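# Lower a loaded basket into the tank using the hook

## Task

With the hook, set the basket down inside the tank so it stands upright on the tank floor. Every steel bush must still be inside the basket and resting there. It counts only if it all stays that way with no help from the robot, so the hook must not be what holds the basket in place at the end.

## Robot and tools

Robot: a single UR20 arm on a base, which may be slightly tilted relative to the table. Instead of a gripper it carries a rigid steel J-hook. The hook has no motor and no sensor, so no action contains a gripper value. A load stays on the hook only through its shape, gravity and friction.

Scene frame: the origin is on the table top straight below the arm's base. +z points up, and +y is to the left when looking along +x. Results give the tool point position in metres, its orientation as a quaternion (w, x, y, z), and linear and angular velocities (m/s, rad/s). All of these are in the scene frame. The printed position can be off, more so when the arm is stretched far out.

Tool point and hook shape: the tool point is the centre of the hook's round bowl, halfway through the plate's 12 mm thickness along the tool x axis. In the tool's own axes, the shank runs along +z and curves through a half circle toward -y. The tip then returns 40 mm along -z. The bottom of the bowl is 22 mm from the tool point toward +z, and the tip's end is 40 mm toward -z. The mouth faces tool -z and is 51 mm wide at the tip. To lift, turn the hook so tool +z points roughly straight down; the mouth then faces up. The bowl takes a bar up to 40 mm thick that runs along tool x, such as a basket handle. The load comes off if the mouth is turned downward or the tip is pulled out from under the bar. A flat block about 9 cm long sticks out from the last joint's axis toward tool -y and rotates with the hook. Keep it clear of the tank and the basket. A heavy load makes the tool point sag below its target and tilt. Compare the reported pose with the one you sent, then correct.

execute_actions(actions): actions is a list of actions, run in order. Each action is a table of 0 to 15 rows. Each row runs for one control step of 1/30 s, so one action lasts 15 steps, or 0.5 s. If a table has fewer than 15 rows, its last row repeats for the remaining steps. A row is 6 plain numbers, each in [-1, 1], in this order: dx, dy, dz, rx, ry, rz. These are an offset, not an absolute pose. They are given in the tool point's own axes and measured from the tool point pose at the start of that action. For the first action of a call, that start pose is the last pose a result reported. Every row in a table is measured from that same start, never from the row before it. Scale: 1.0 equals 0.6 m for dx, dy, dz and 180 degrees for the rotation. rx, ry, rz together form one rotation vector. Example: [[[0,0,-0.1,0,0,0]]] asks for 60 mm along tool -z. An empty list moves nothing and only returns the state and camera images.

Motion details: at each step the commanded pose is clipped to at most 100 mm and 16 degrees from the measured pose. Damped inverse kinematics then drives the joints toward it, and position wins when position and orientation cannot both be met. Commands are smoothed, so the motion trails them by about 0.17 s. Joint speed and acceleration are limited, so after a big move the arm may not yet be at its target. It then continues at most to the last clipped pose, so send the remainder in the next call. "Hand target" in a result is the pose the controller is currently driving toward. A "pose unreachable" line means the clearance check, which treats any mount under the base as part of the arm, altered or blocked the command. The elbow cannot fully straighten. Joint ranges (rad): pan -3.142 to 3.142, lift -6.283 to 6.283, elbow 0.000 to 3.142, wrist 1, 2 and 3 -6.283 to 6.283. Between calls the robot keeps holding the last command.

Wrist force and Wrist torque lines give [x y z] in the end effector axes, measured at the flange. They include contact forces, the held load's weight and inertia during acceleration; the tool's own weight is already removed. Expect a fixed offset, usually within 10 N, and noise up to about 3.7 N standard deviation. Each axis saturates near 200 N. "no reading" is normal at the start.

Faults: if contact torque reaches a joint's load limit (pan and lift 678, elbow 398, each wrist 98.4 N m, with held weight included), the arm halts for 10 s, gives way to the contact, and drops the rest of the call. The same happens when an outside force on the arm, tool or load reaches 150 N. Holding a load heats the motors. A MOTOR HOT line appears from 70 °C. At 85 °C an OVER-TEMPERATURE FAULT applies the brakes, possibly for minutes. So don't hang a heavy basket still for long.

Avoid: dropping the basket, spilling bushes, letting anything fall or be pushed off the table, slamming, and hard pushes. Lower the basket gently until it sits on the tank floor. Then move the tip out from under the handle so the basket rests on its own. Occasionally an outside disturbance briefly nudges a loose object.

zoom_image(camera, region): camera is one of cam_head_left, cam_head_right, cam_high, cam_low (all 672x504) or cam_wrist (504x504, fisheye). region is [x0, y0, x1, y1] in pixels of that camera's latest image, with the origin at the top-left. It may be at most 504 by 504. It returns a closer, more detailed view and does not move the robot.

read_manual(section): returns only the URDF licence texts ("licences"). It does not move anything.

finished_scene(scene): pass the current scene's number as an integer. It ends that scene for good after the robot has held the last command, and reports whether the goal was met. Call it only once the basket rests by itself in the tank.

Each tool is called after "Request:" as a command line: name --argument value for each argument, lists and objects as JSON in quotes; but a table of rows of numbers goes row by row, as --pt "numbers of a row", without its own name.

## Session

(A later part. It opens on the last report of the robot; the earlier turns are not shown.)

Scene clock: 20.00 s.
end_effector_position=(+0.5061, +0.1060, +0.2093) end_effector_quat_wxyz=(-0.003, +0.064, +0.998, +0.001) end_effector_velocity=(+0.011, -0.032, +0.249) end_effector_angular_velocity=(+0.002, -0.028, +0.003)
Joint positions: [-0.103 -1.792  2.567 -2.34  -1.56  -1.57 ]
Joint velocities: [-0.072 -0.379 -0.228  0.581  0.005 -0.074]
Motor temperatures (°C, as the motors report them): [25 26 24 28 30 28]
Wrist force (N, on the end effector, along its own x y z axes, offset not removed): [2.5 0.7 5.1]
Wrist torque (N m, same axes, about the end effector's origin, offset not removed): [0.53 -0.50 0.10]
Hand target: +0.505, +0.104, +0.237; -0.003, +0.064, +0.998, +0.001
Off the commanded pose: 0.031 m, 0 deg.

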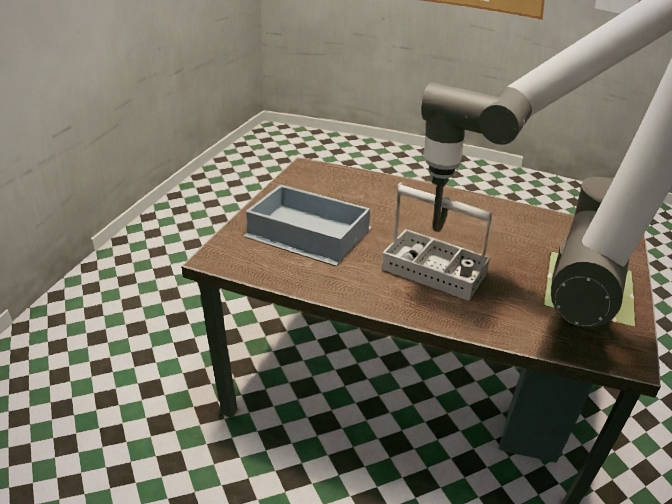

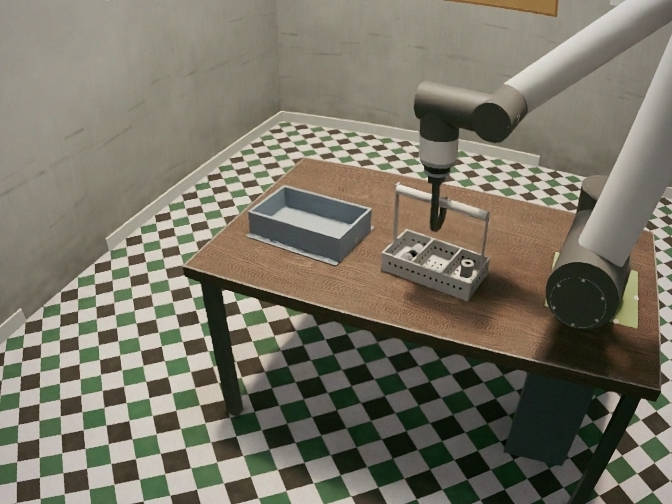

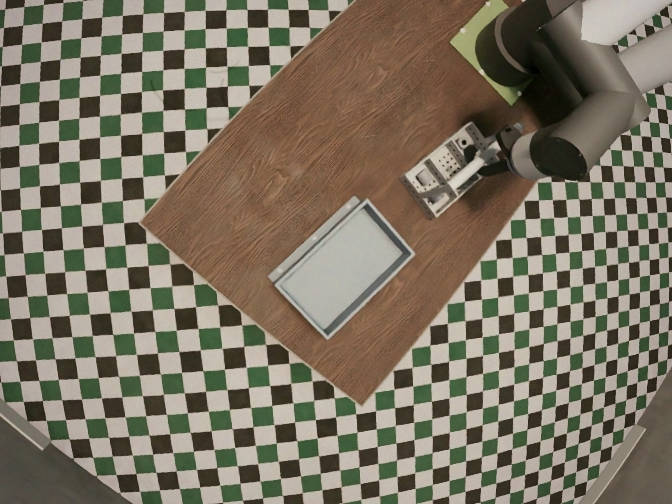

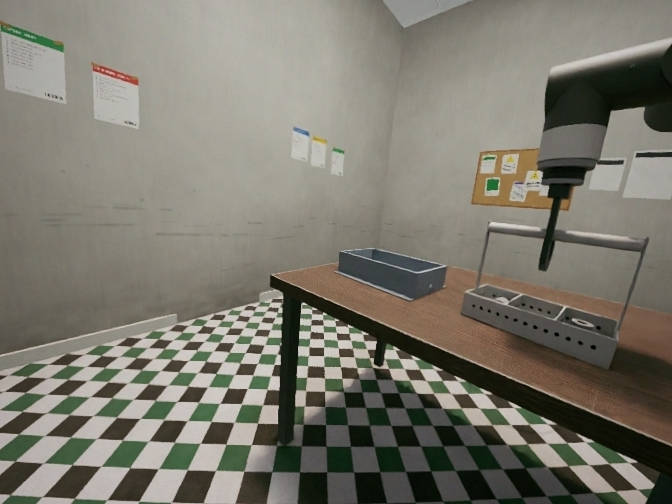

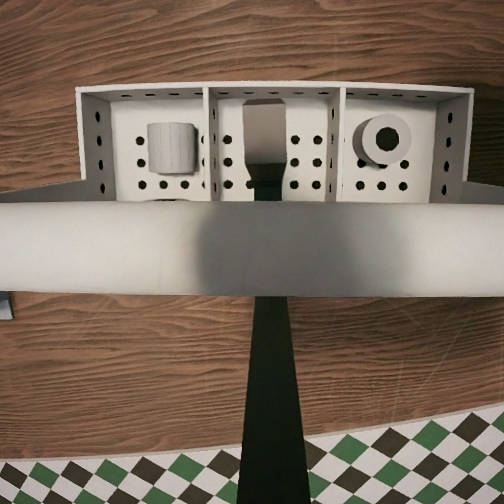

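Request:
execute_actions --actions '[]'

Scene clock: 20.13 s.
end_effector_position=(+0.5058, +0.1041, +0.2316) end_effector_quat_wxyz=(-0.002, +0.064, +0.998, +0.001) end_effector_velocity=(-0.004, -0.005, +0.074) end_effector_angular_velocity=(+0.002, +0.001, +0.001)
Joint positions: [-0.107 -1.826  2.546 -2.286 -1.56  -1.575]
Joint velocities: [-0.014 -0.11  -0.069  0.18   0.002 -0.015]
Motor temperatures (°C, as the motors report them): [25 26 24 28 30 28]
Wrist force (N, on the end effector, along its own x y z axes, offset not removed): [3.4 1.4 1.3]
Wrist torque (N m, same axes, about the end effector's origin, offset not removed): [0.49 -0.63 0.14]
Hand target: +0.505, +0.104, +0.237; -0.003, +0.064, +0.998, +0.001
Off the commanded pose: 0.008 m, 0 deg.

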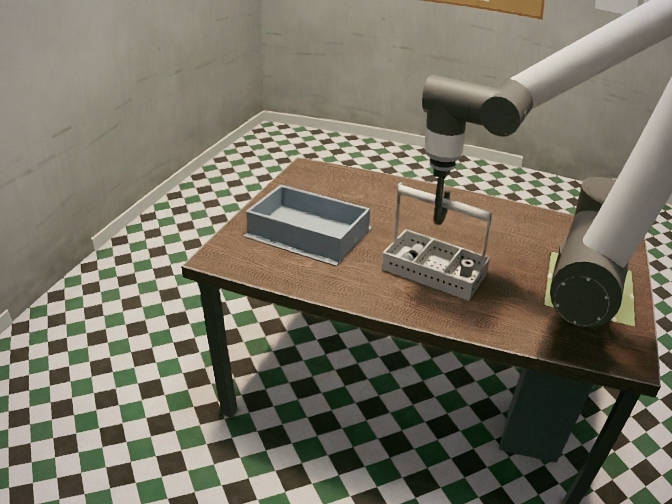

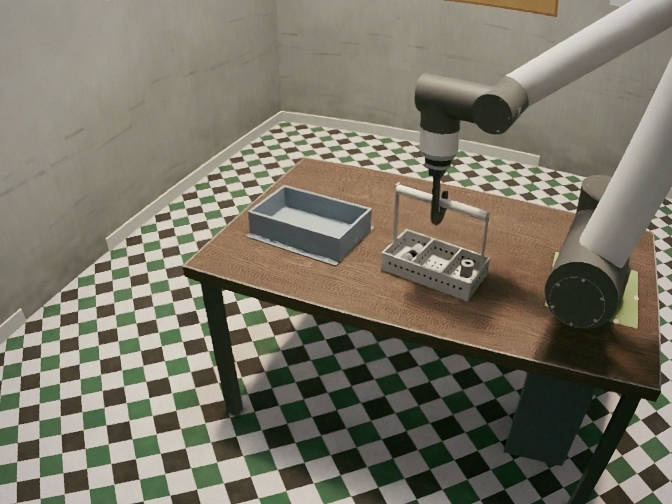

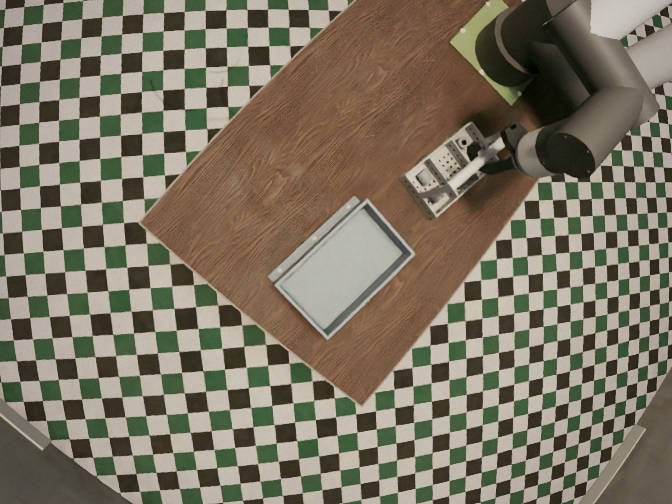

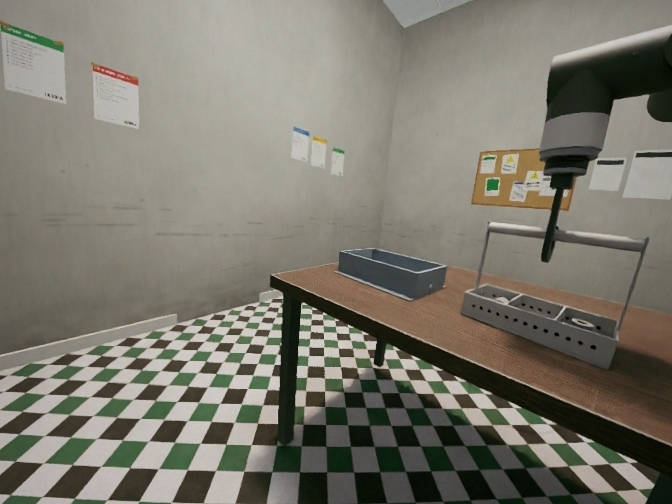

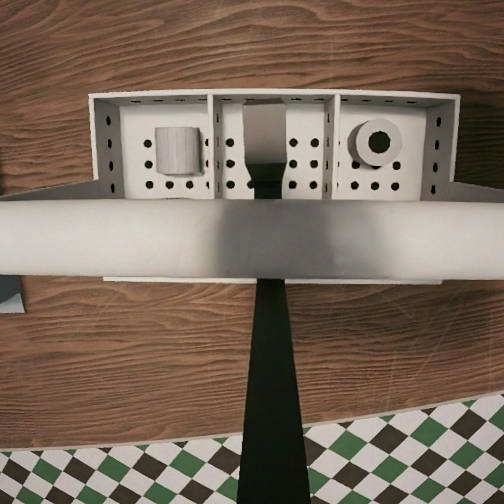

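Request:
execute_actions --actions '[[[0.001,-0.001,-0.0123,0,0,0],[0.001,-0.002,-0.0173,0,0,0],[0.001,-0.003,-0.0223,0,0,0],[0.001,-0.004,-0.0273,0,0,0],[0.001,-0.005,-0.0323,0,0,0],[0.001,-0.005,-0.0373,0,0,0],[0.001,-0.005,-0.0423,0,0,0],[0.001,-0.005,-0.0473,0,0,0],[0.001,-0.005,-0.0540,0,0,0],[0.001,-0.005,-0.0623,0,0,0],[0.001,-0.005,-0.0740,0,0,0],[0.001,-0.005,-0.0873,0,0,0],[0.001,-0.005,-0.1023,0,0,0],[0.001,-0.005,-0.1173,0,0,0],[0.001,-0.005,-0.1307,0,0,0]]]'

Scene clock: 22.77 s.
end_effector_position=(+0.5058, +0.1012, +0.2827) end_effector_quat_wxyz=(-0.001, +0.064, +0.998, +0.001) end_effector_velocity=(+0.008, -0.001, +0.220) end_effector_angular_velocity=(-0.006, -0.020, +0.000)
Joint positions: [-0.114 -1.891  2.495 -2.172 -1.56  -1.582]
Joint velocities: [-0.001 -0.237 -0.232  0.449 -0.003 -0.001]
Motor temperatures (°C, as the motors report them): [25 26 24 28 30 28]
Wrist force (N, on the end effector, along its own x y z axes, offset not removed): [5.5 4.4 30.6]
Wrist torque (N m, same axes, about the end effector's origin, offset not removed): [1.22 -0.97 0.09]
Hand target: +0.505, +0.101, +0.308; -0.001, +0.064, +0.998, +0.001
Off the commanded pose: 0.027 m, 0 deg.

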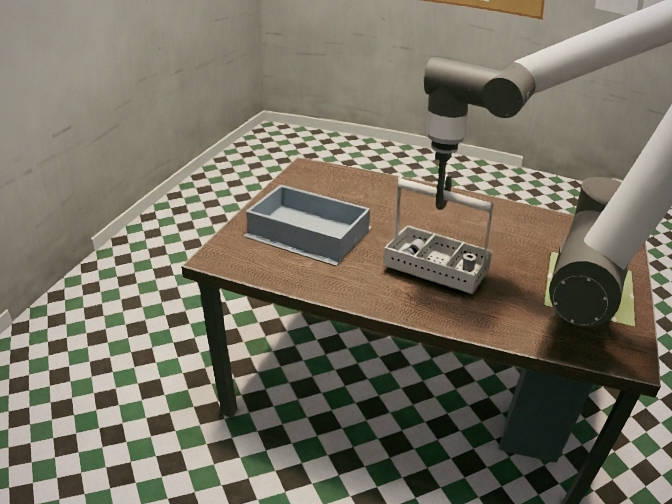

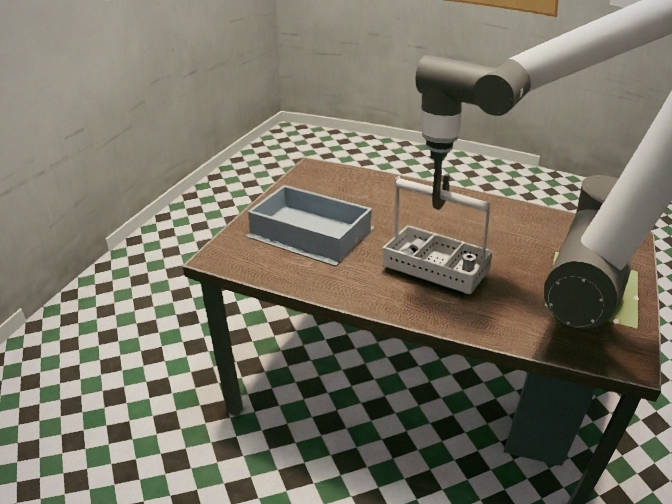

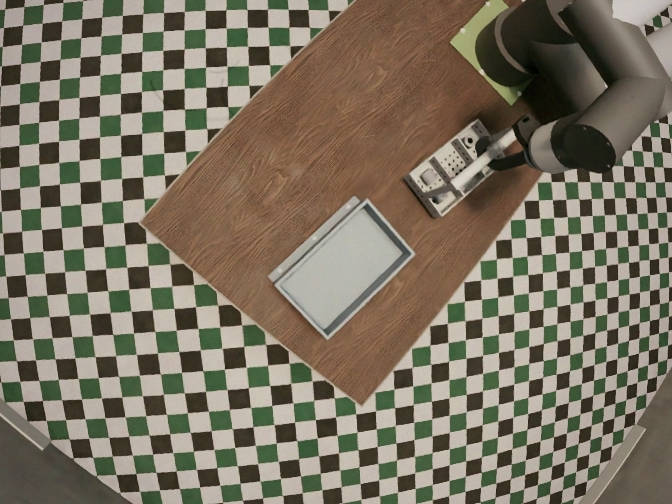

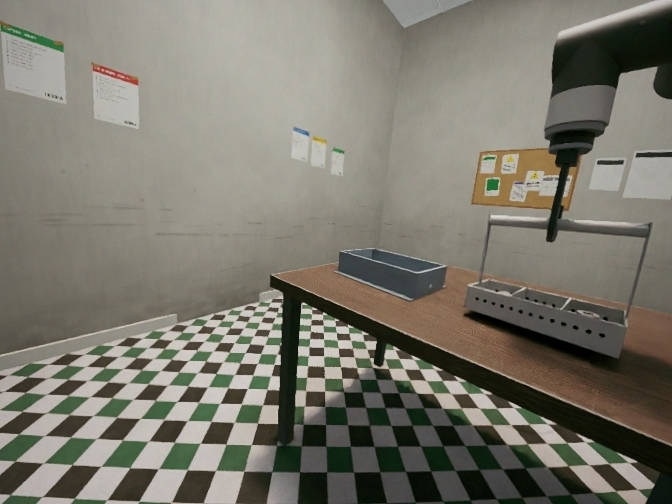

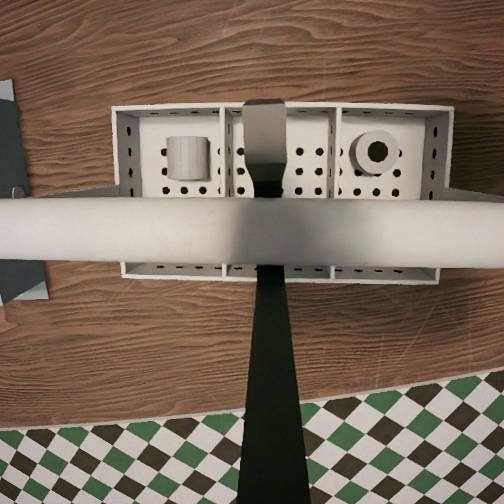

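Request:
execute_actions --actions '[]'

Scene clock: 22.83 s.
end_effector_position=(+0.5060, +0.1013, +0.2962) end_effector_quat_wxyz=(-0.001, +0.064, +0.998, +0.001) end_effector_velocity=(-0.003, +0.001, +0.154) end_effector_angular_velocity=(-0.001, +0.001, +0.000)
Joint positions: [-0.114 -1.905  2.481 -2.144 -1.56  -1.582]
Joint velocities: [-0.001 -0.163 -0.164  0.329 -0.001 -0.001]
Motor temperatures (°C, as the motors report them): [25 26 24 28 30 28]
Wrist force (N, on the end effector, along its own x y z axes, offset not removed): [2.6 2.4 13.5]
Wrist torque (N m, same axes, about the end effector's origin, offset not removed): [0.37 -0.54 0.16]
Hand target: +0.505, +0.101, +0.308; -0.001, +0.064, +0.998, +0.001
Off the commanded pose: 0.014 m, 0 deg.

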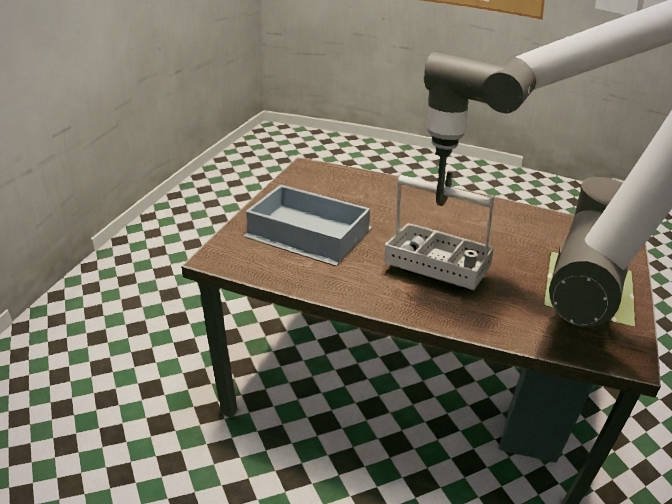

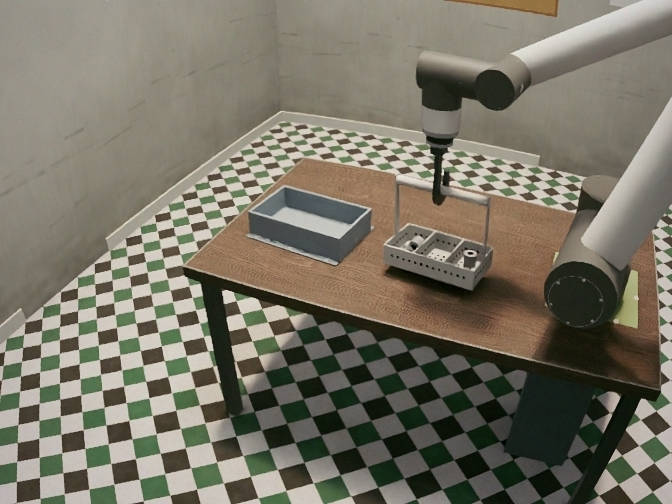

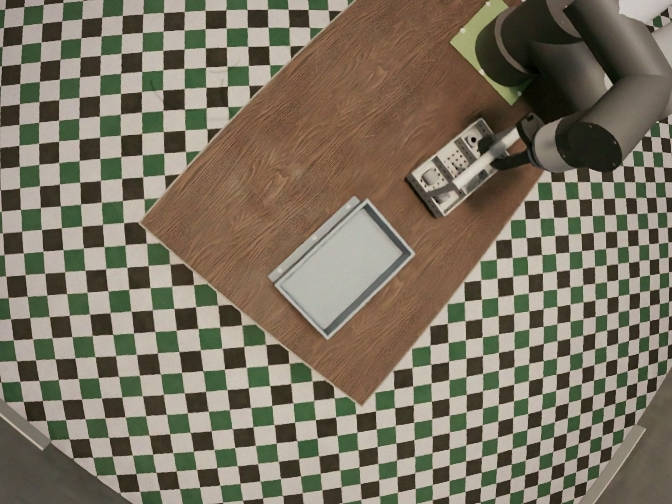

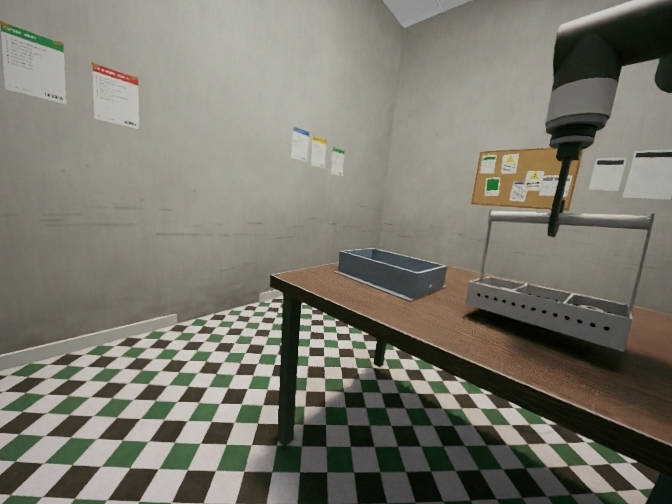

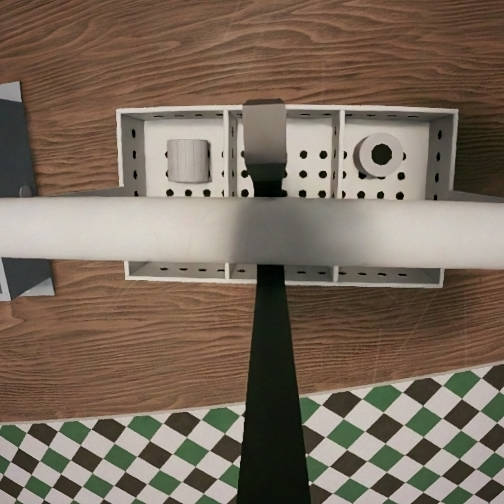

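Request:
execute_actions --actions '[]'

Scene clock: 23.60 s.
end_effector_position=(+0.5055, +0.1013, +0.3085) end_effector_quat_wxyz=(-0.001, +0.064, +0.998, +0.001) end_effector_velocity=(-0.001, +0.000, -0.001) end_effector_angular_velocity=(+0.000, +0.001, +0.001)
Joint positions: [-0.114 -1.918  2.468 -2.117 -1.56  -1.582]
Joint velocities: [0.001 0.    0.001 0.    0.    0.   ]
Motor temperatures (°C, as the motors report them): [25 26 24 28 30 28]
Wrist force (N, on the end effector, along its own x y z axes, offset not removed): [2.0 3.6 26.5]
Wrist torque (N m, same axes, about the end effector's origin, offset not removed): [0.87 -0.39 0.18]
Hand target: +0.505, +0.101, +0.308; -0.001, +0.064, +0.998, +0.001
Off the commanded pose: 0.002 m, 0 deg.

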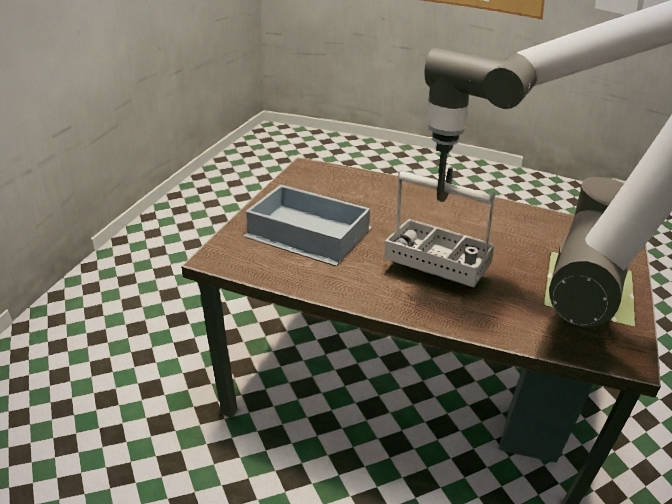

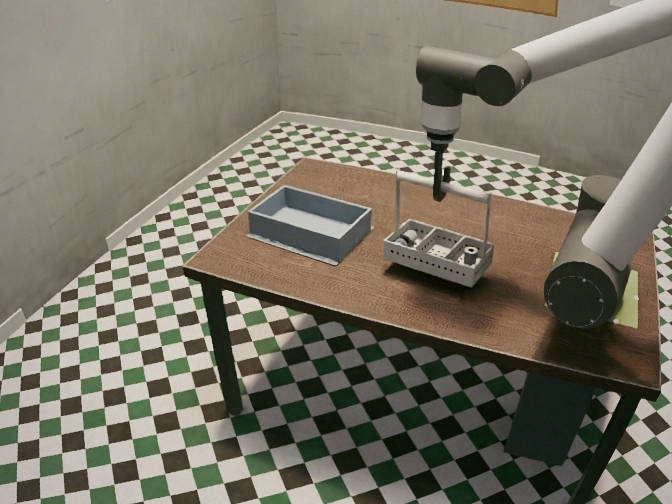

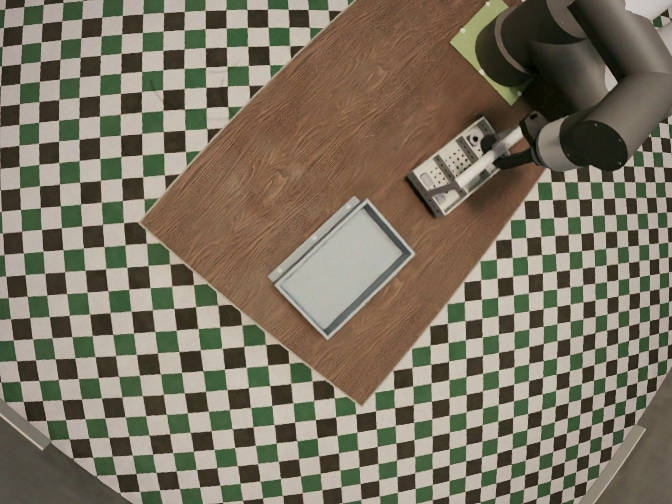

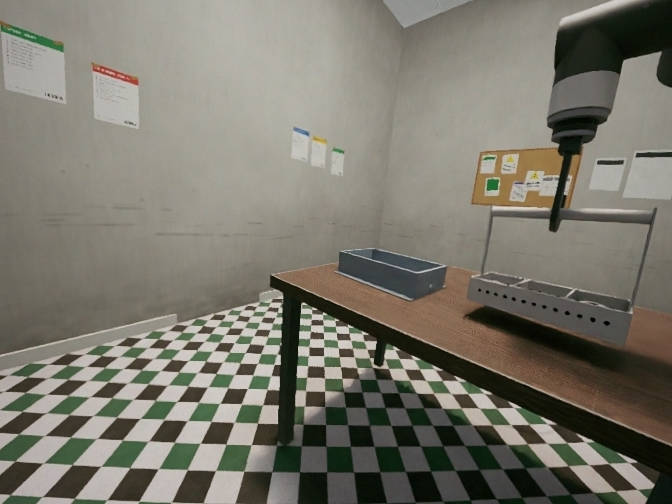

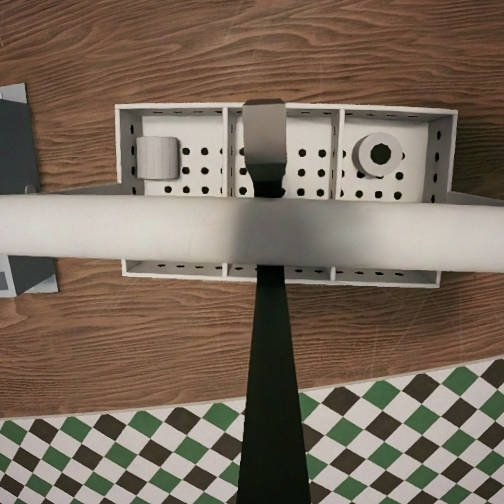

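Request:
execute_actions --actions '[[[-0.0009,0,-0.0016,0,0,0],[-0.0037,-0.0001,-0.0065,0,0,-0.0001],[-0.0082,-0.0002,-0.0143,0,0,-0.0001],[-0.0146,-0.0003,-0.0248,0,0,-0.0002],[-0.0228,-0.0004,-0.0375,0,0,-0.0004],[-0.0326,-0.0006,-0.0518,0,0,-0.0005],[-0.0441,-0.0008,-0.0672,0,0,-0.0007],[-0.0573,-0.0011,-0.0828,0,0,-0.0009],[-0.0720,-0.0014,-0.0982,0,0,-0.0012],[-0.0882,-0.0017,-0.1125,0,0,-0.0015],[-0.1058,-0.0020,-0.1252,0,0,-0.0017],[-0.1247,-0.0024,-0.1357,0,0,-0.0021],[-0.1449,-0.0028,-0.1435,0,0,-0.0024],[-0.1662,-0.0032,-0.1484,0,0,-0.0027],[-0.1885,-0.0036,-0.15,0,0,-0.0031]],[[-0.0986,-0.0019,-0.02,0,0,-0.0016],[-0.1227,-0.0023,-0.02,0,0,-0.0020],[-0.1474,-0.0028,-0.02,0,0,-0.0024],[-0.1726,-0.0033,-0.02,0,0,-0.0028],[-0.1984,-0.0038,-0.02,0,0,-0.0033],[-0.2244,-0.0043,-0.02,0,0,-0.0037],[-0.2507,-0.0048,-0.02,0,0,-0.0041],[-0.2771,-0.0053,-0.02,0,0,-0.0046],[-0.3033,-0.0058,-0.02,0,0,-0.0050],[-0.3293,-0.0063,-0.02,0,0,-0.0054],[-0.3551,-0.0068,-0.02,0,0,-0.0058],[-0.3803,-0.0073,-0.02,0,0,-0.0063],[-0.4051,-0.0077,-0.02,0,0,-0.0067],[-0.4291,-0.0082,-0.02,0,0,-0.0071],[-0.4523,-0.0086,-0.02,0,0,-0.0074]],[[-0.1098,-0.0021,0,0,0,-0.0018],[-0.131,-0.0025,0,0,0,-0.0022],[-0.1512,-0.0029,0,0,0,-0.0025],[-0.1702,-0.0033,0,0,0,-0.0028],[-0.1877,-0.0036,0,0,0,-0.0031],[-0.2039,-0.0039,0,0,0,-0.0034],[-0.2186,-0.0042,0,0,0,-0.0036],[-0.2318,-0.0044,0,0,0,-0.0038],[-0.2434,-0.0046,0,0,0,-0.0040],[-0.2532,-0.0048,0,0,0,-0.0042],[-0.2613,-0.0050,0,0,0,-0.0043],[-0.2677,-0.0051,0,0,0,-0.0044],[-0.2722,-0.0052,0,0,0,-0.0045],[-0.275,-0.0053,0,0,0,-0.0045],[-0.2759,-0.0053,0,0,0,-0.0045]]]'

Scene clock: 27.17 s.
end_effector_position=(+0.9405, +0.0395, +0.3966) end_effector_quat_wxyz=(+0.000, +0.045, +0.999, +0.001) end_effector_velocity=(+0.118, -0.014, -0.001) end_effector_angular_velocity=(+0.000, +0.003, +0.008)
Joint positions: [-0.116 -1.433  1.913 -2.051 -1.56  -1.622]
Joint velocities: [ 0.003  0.132 -0.155  0.027 -0.    -0.005]
Motor temperatures (°C, as the motors report them): [25 26 24 28 30 28]
Wrist force (N, on the end effector, along its own x y z axes, offset not removed): [-0.2 2.2 26.2]
Wrist torque (N m, same axes, about the end effector's origin, offset not removed): [0.43 -0.09 0.22]
Hand target: +0.951, +0.038, +0.397; +0.000, +0.044, +0.999, +0.001
Off the commanded pose: 0.011 m, 0 deg.

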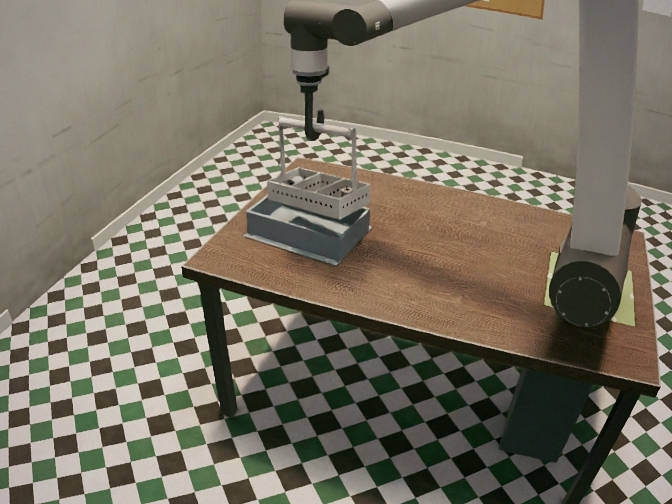

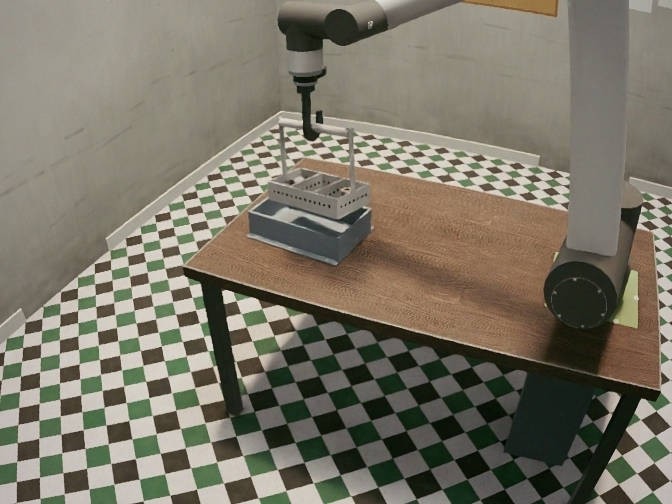

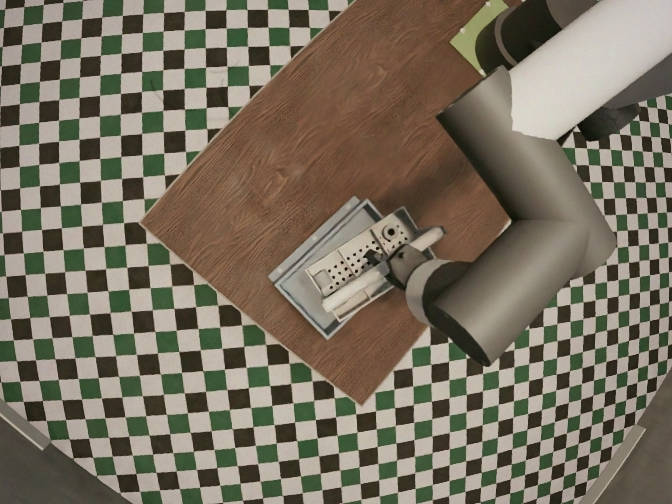

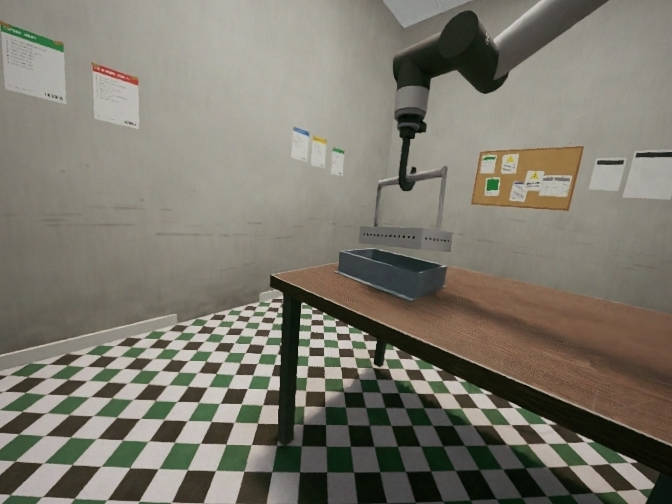

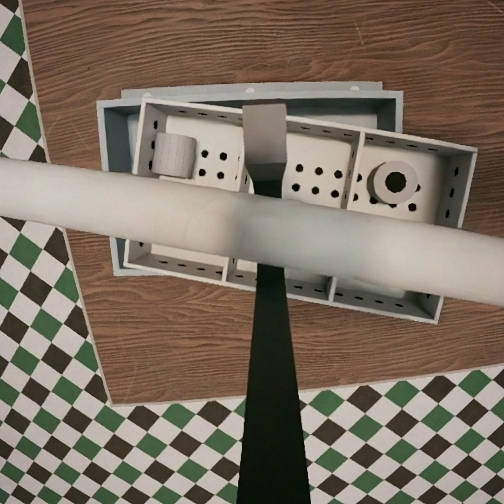

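Request:
execute_actions --actions '[]'

Scene clock: 27.27 s.
end_effector_position=(+0.9478, +0.0387, +0.3967) end_effector_quat_wxyz=(+0.000, +0.045, +0.999, +0.001) end_effector_velocity=(+0.037, -0.003, +0.000) end_effector_angular_velocity=(+0.001, +0.002, +0.003)
Joint positions: [-0.116 -1.425  1.904 -2.049 -1.56  -1.623]
Joint velocities: [ 0.002  0.041 -0.049  0.01   0.001 -0.001]
Motor temperatures (°C, as the motors report them): [25 26 24 28 30 28]
Wrist force (N, on the end effector, along its own x y z axes, offset not removed): [2.1 1.5 27.5]
Wrist torque (N m, same axes, about the end effector's origin, offset not removed): [0.43 -0.41 0.21]
Hand target: +0.951, +0.038, +0.397; +0.000, +0.044, +0.999, +0.001
Off the commanded pose: 0.003 m, 0 deg.

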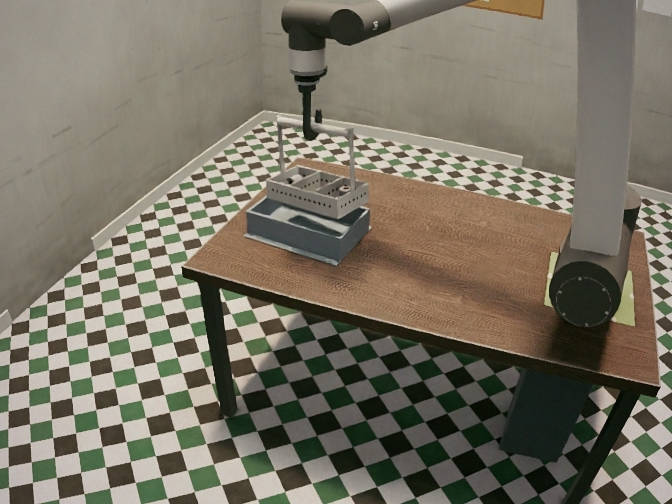

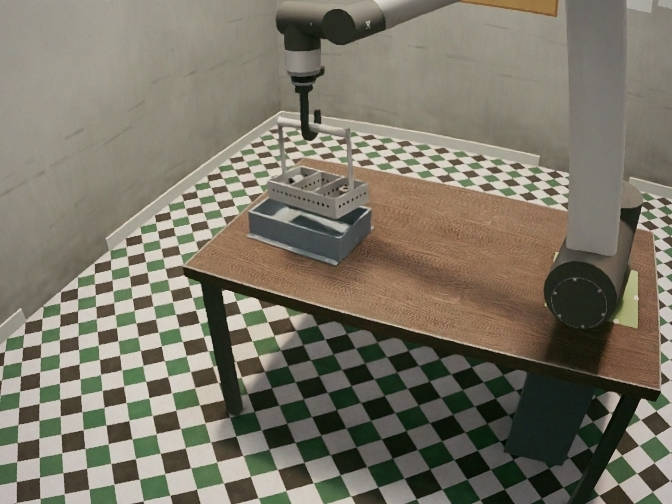

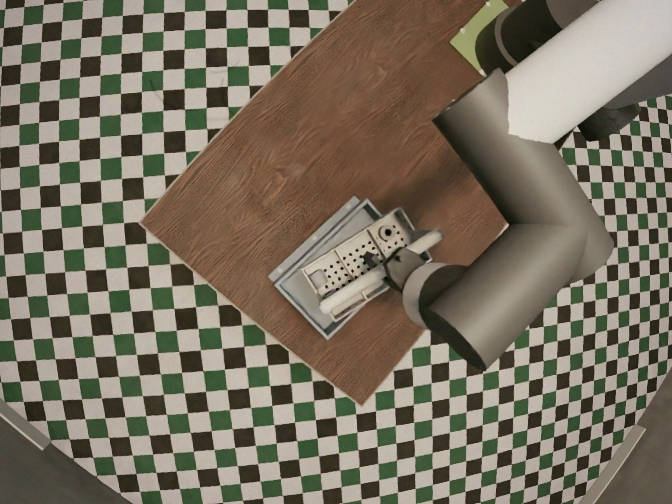

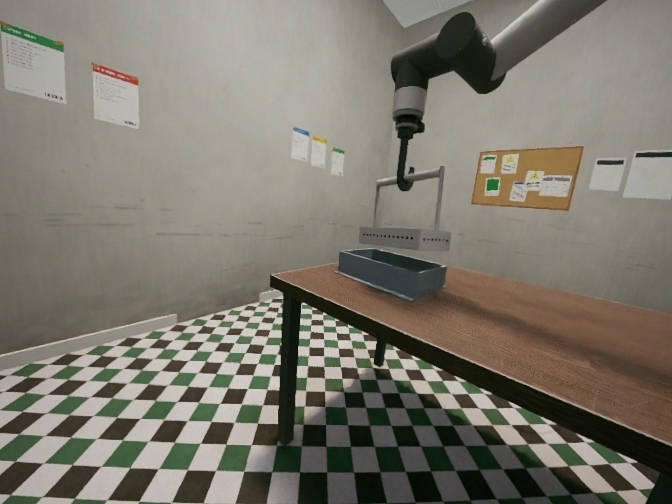

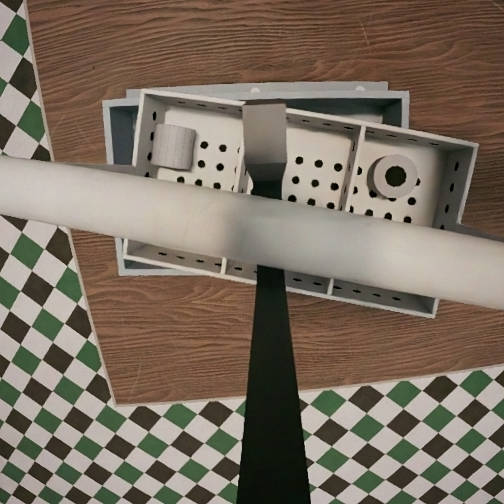

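The basket has yawed on the hook, so I'll let it settle before measuring. One, two, three, four, five, six, seven, eight, nine, ten, eleven, twelve, thirteen, fourteen, fifteen, sixteen, seventeen, eighteen, nineteen, twenty, twenty-one, twenty-two, twenty-three, twenty-four, twenty-five, twenty-six, twenty-seven, twenty-eight, twenty-nine, thirty.

Request:
execute_actions --actions '[]'

Request:
zoom_image --camera "cam_low" --region '[320, 130, 480, 310]'

Request:
zoom_image --camera "cam_high" --region '[250, 170, 470, 350]'

Scene clock: 29.17 s.
end_effector_position=(+0.9507, +0.0384, +0.3967) end_effector_quat_wxyz=(+0.000, +0.044, +0.999, +0.001) end_effector_velocity=(-0.001, +0.001, -0.001) end_effector_angular_velocity=(+0.001, +0.002, +0.000)
Joint positions: [-0.116 -1.422  1.9   -2.048 -1.56  -1.623]
Joint velocities: [0.001 0.    0.001 0.001 0.    0.001]
Motor temperatures (°C, as the motors report them): [25 26 24 28 30 28]
Wrist force (N, on the end effector, along its own x y z axes, offset not removed): [3.5 2.6 26.9]
Wrist torque (N m, same axes, about the end effector's origin, offset not removed): [0.99 -0.54 0.24]
Hand target: +0.951, +0.038, +0.397; +0.000, +0.044, +0.999, +0.001
Off the commanded pose: 0.000 m, 0 deg.

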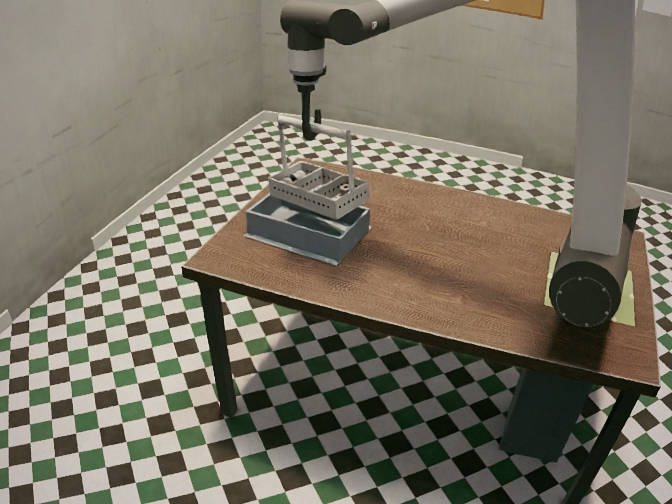

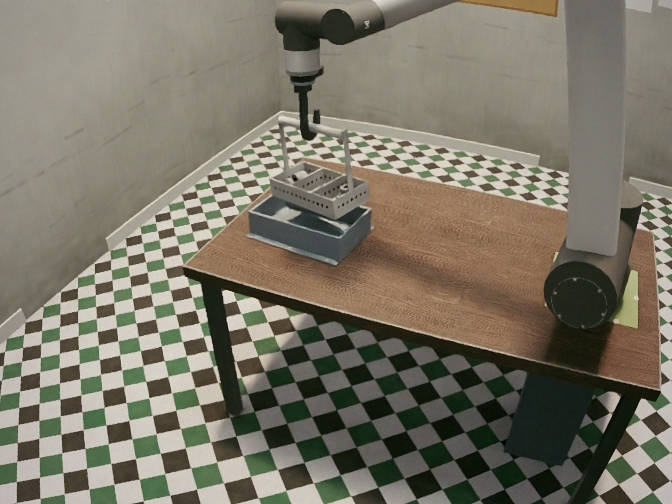

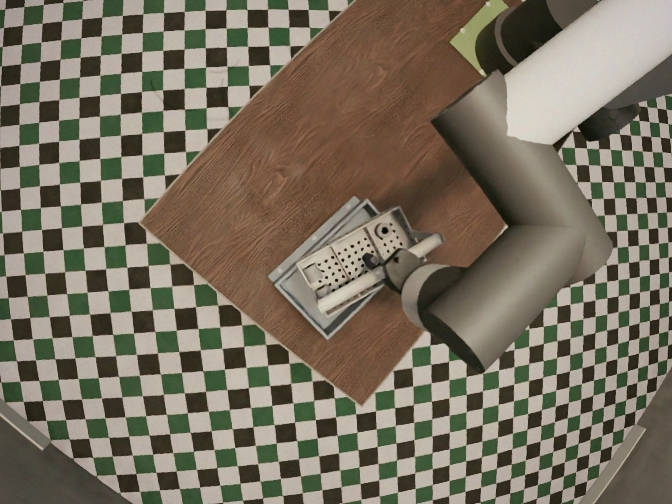

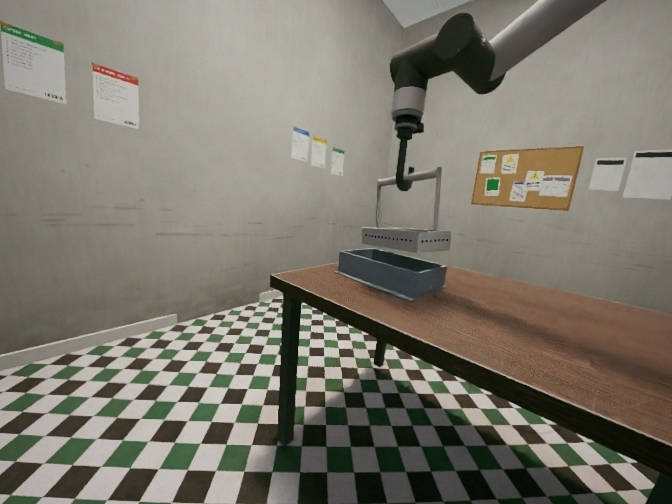

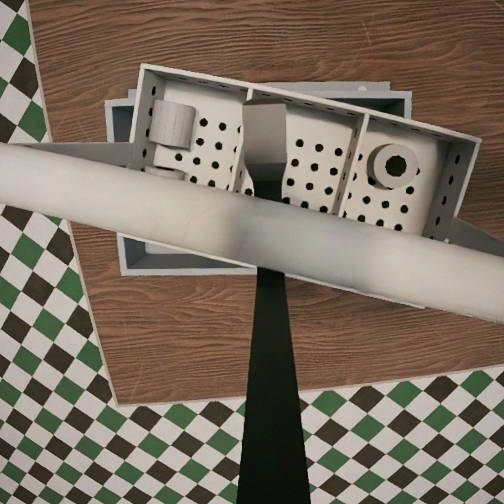

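Region (320, 130, 480, 310) of cam_low's 672x504 image, scaled by 2.800, with more detail than that image has.

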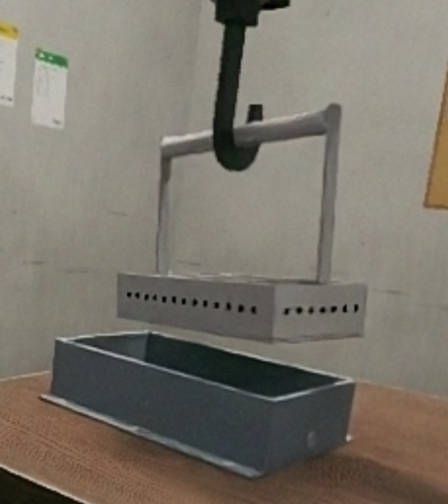

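Region (250, 170, 470, 350) of cam_high's 672x504 image, scaled by 2.291, with more detail than that image has; it fills the top 412 rows of this view, and the rest is white.

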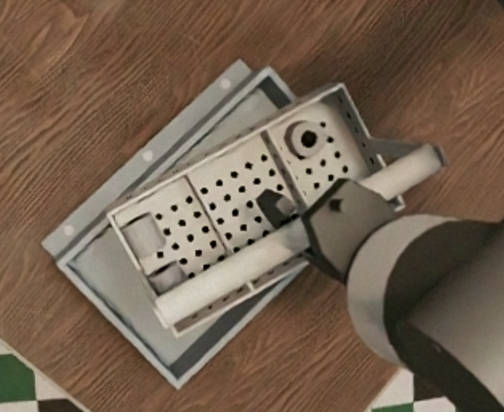

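Request:
execute_actions --actions '[]'

Scene clock: 29.23 s.
end_effector_position=(+0.9507, +0.0384, +0.3967) end_effector_quat_wxyz=(+0.000, +0.044, +0.999, +0.001) end_effector_velocity=(-0.001, -0.000, -0.002) end_effector_angular_velocity=(+0.000, +0.001, -0.001)
Joint positions: [-0.116 -1.422  1.9   -2.048 -1.56  -1.623]
Joint velocities: [-0.001  0.     0.002 -0.001  0.     0.   ]
Motor temperatures (°C, as the motors report them): [25 26 24 28 30 28]
Wrist force (N, on the end effector, along its own x y z axes, offset not removed): [4.7 3.8 27.5]
Wrist torque (N m, same axes, about the end effector's origin, offset not removed): [1.25 -0.74 0.06]
Hand target: +0.951, +0.038, +0.397; +0.000, +0.044, +0.999, +0.001
Off the commanded pose: 0.000 m, 0 deg.

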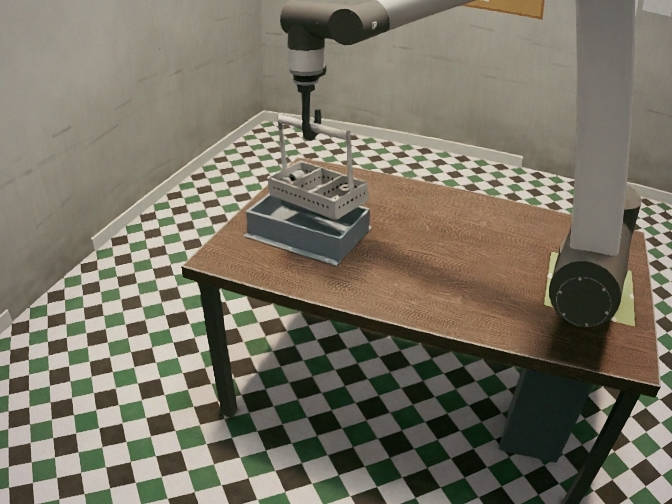

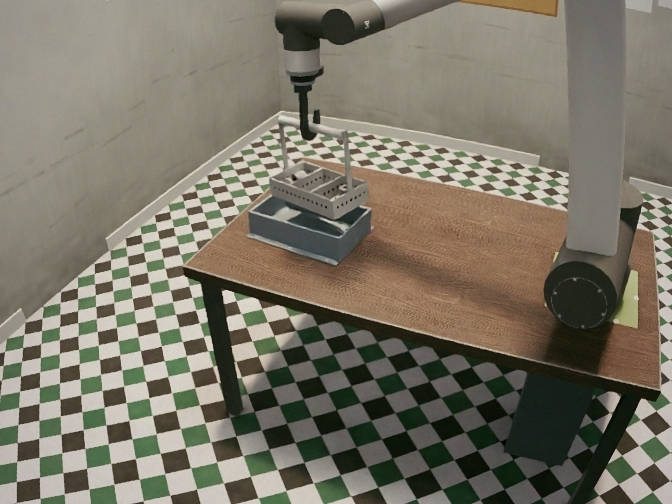

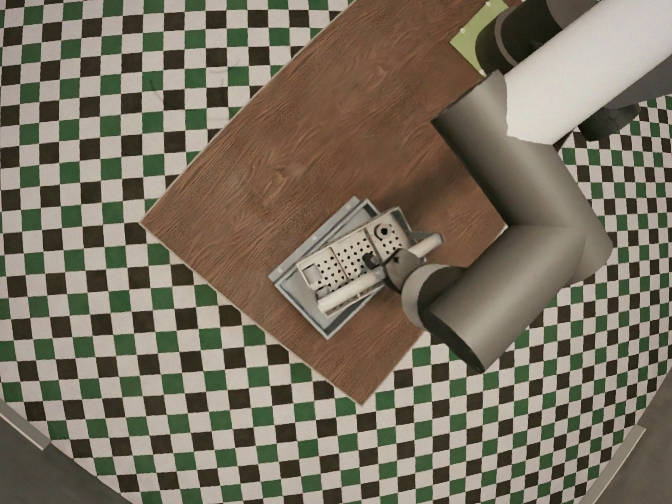

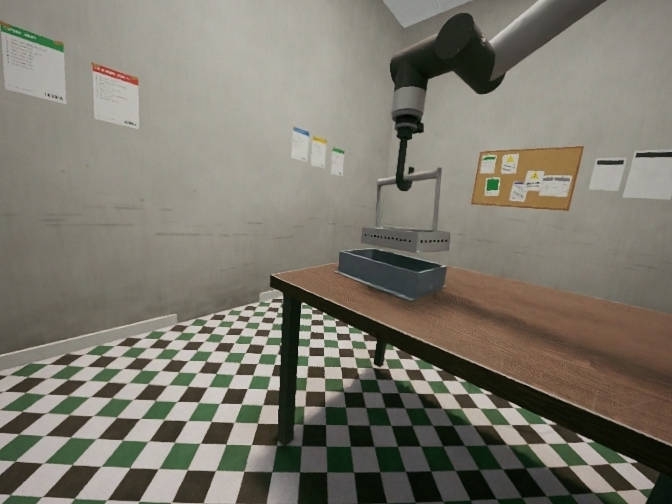

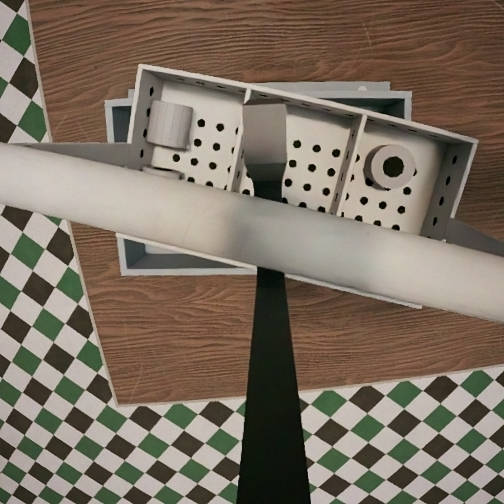

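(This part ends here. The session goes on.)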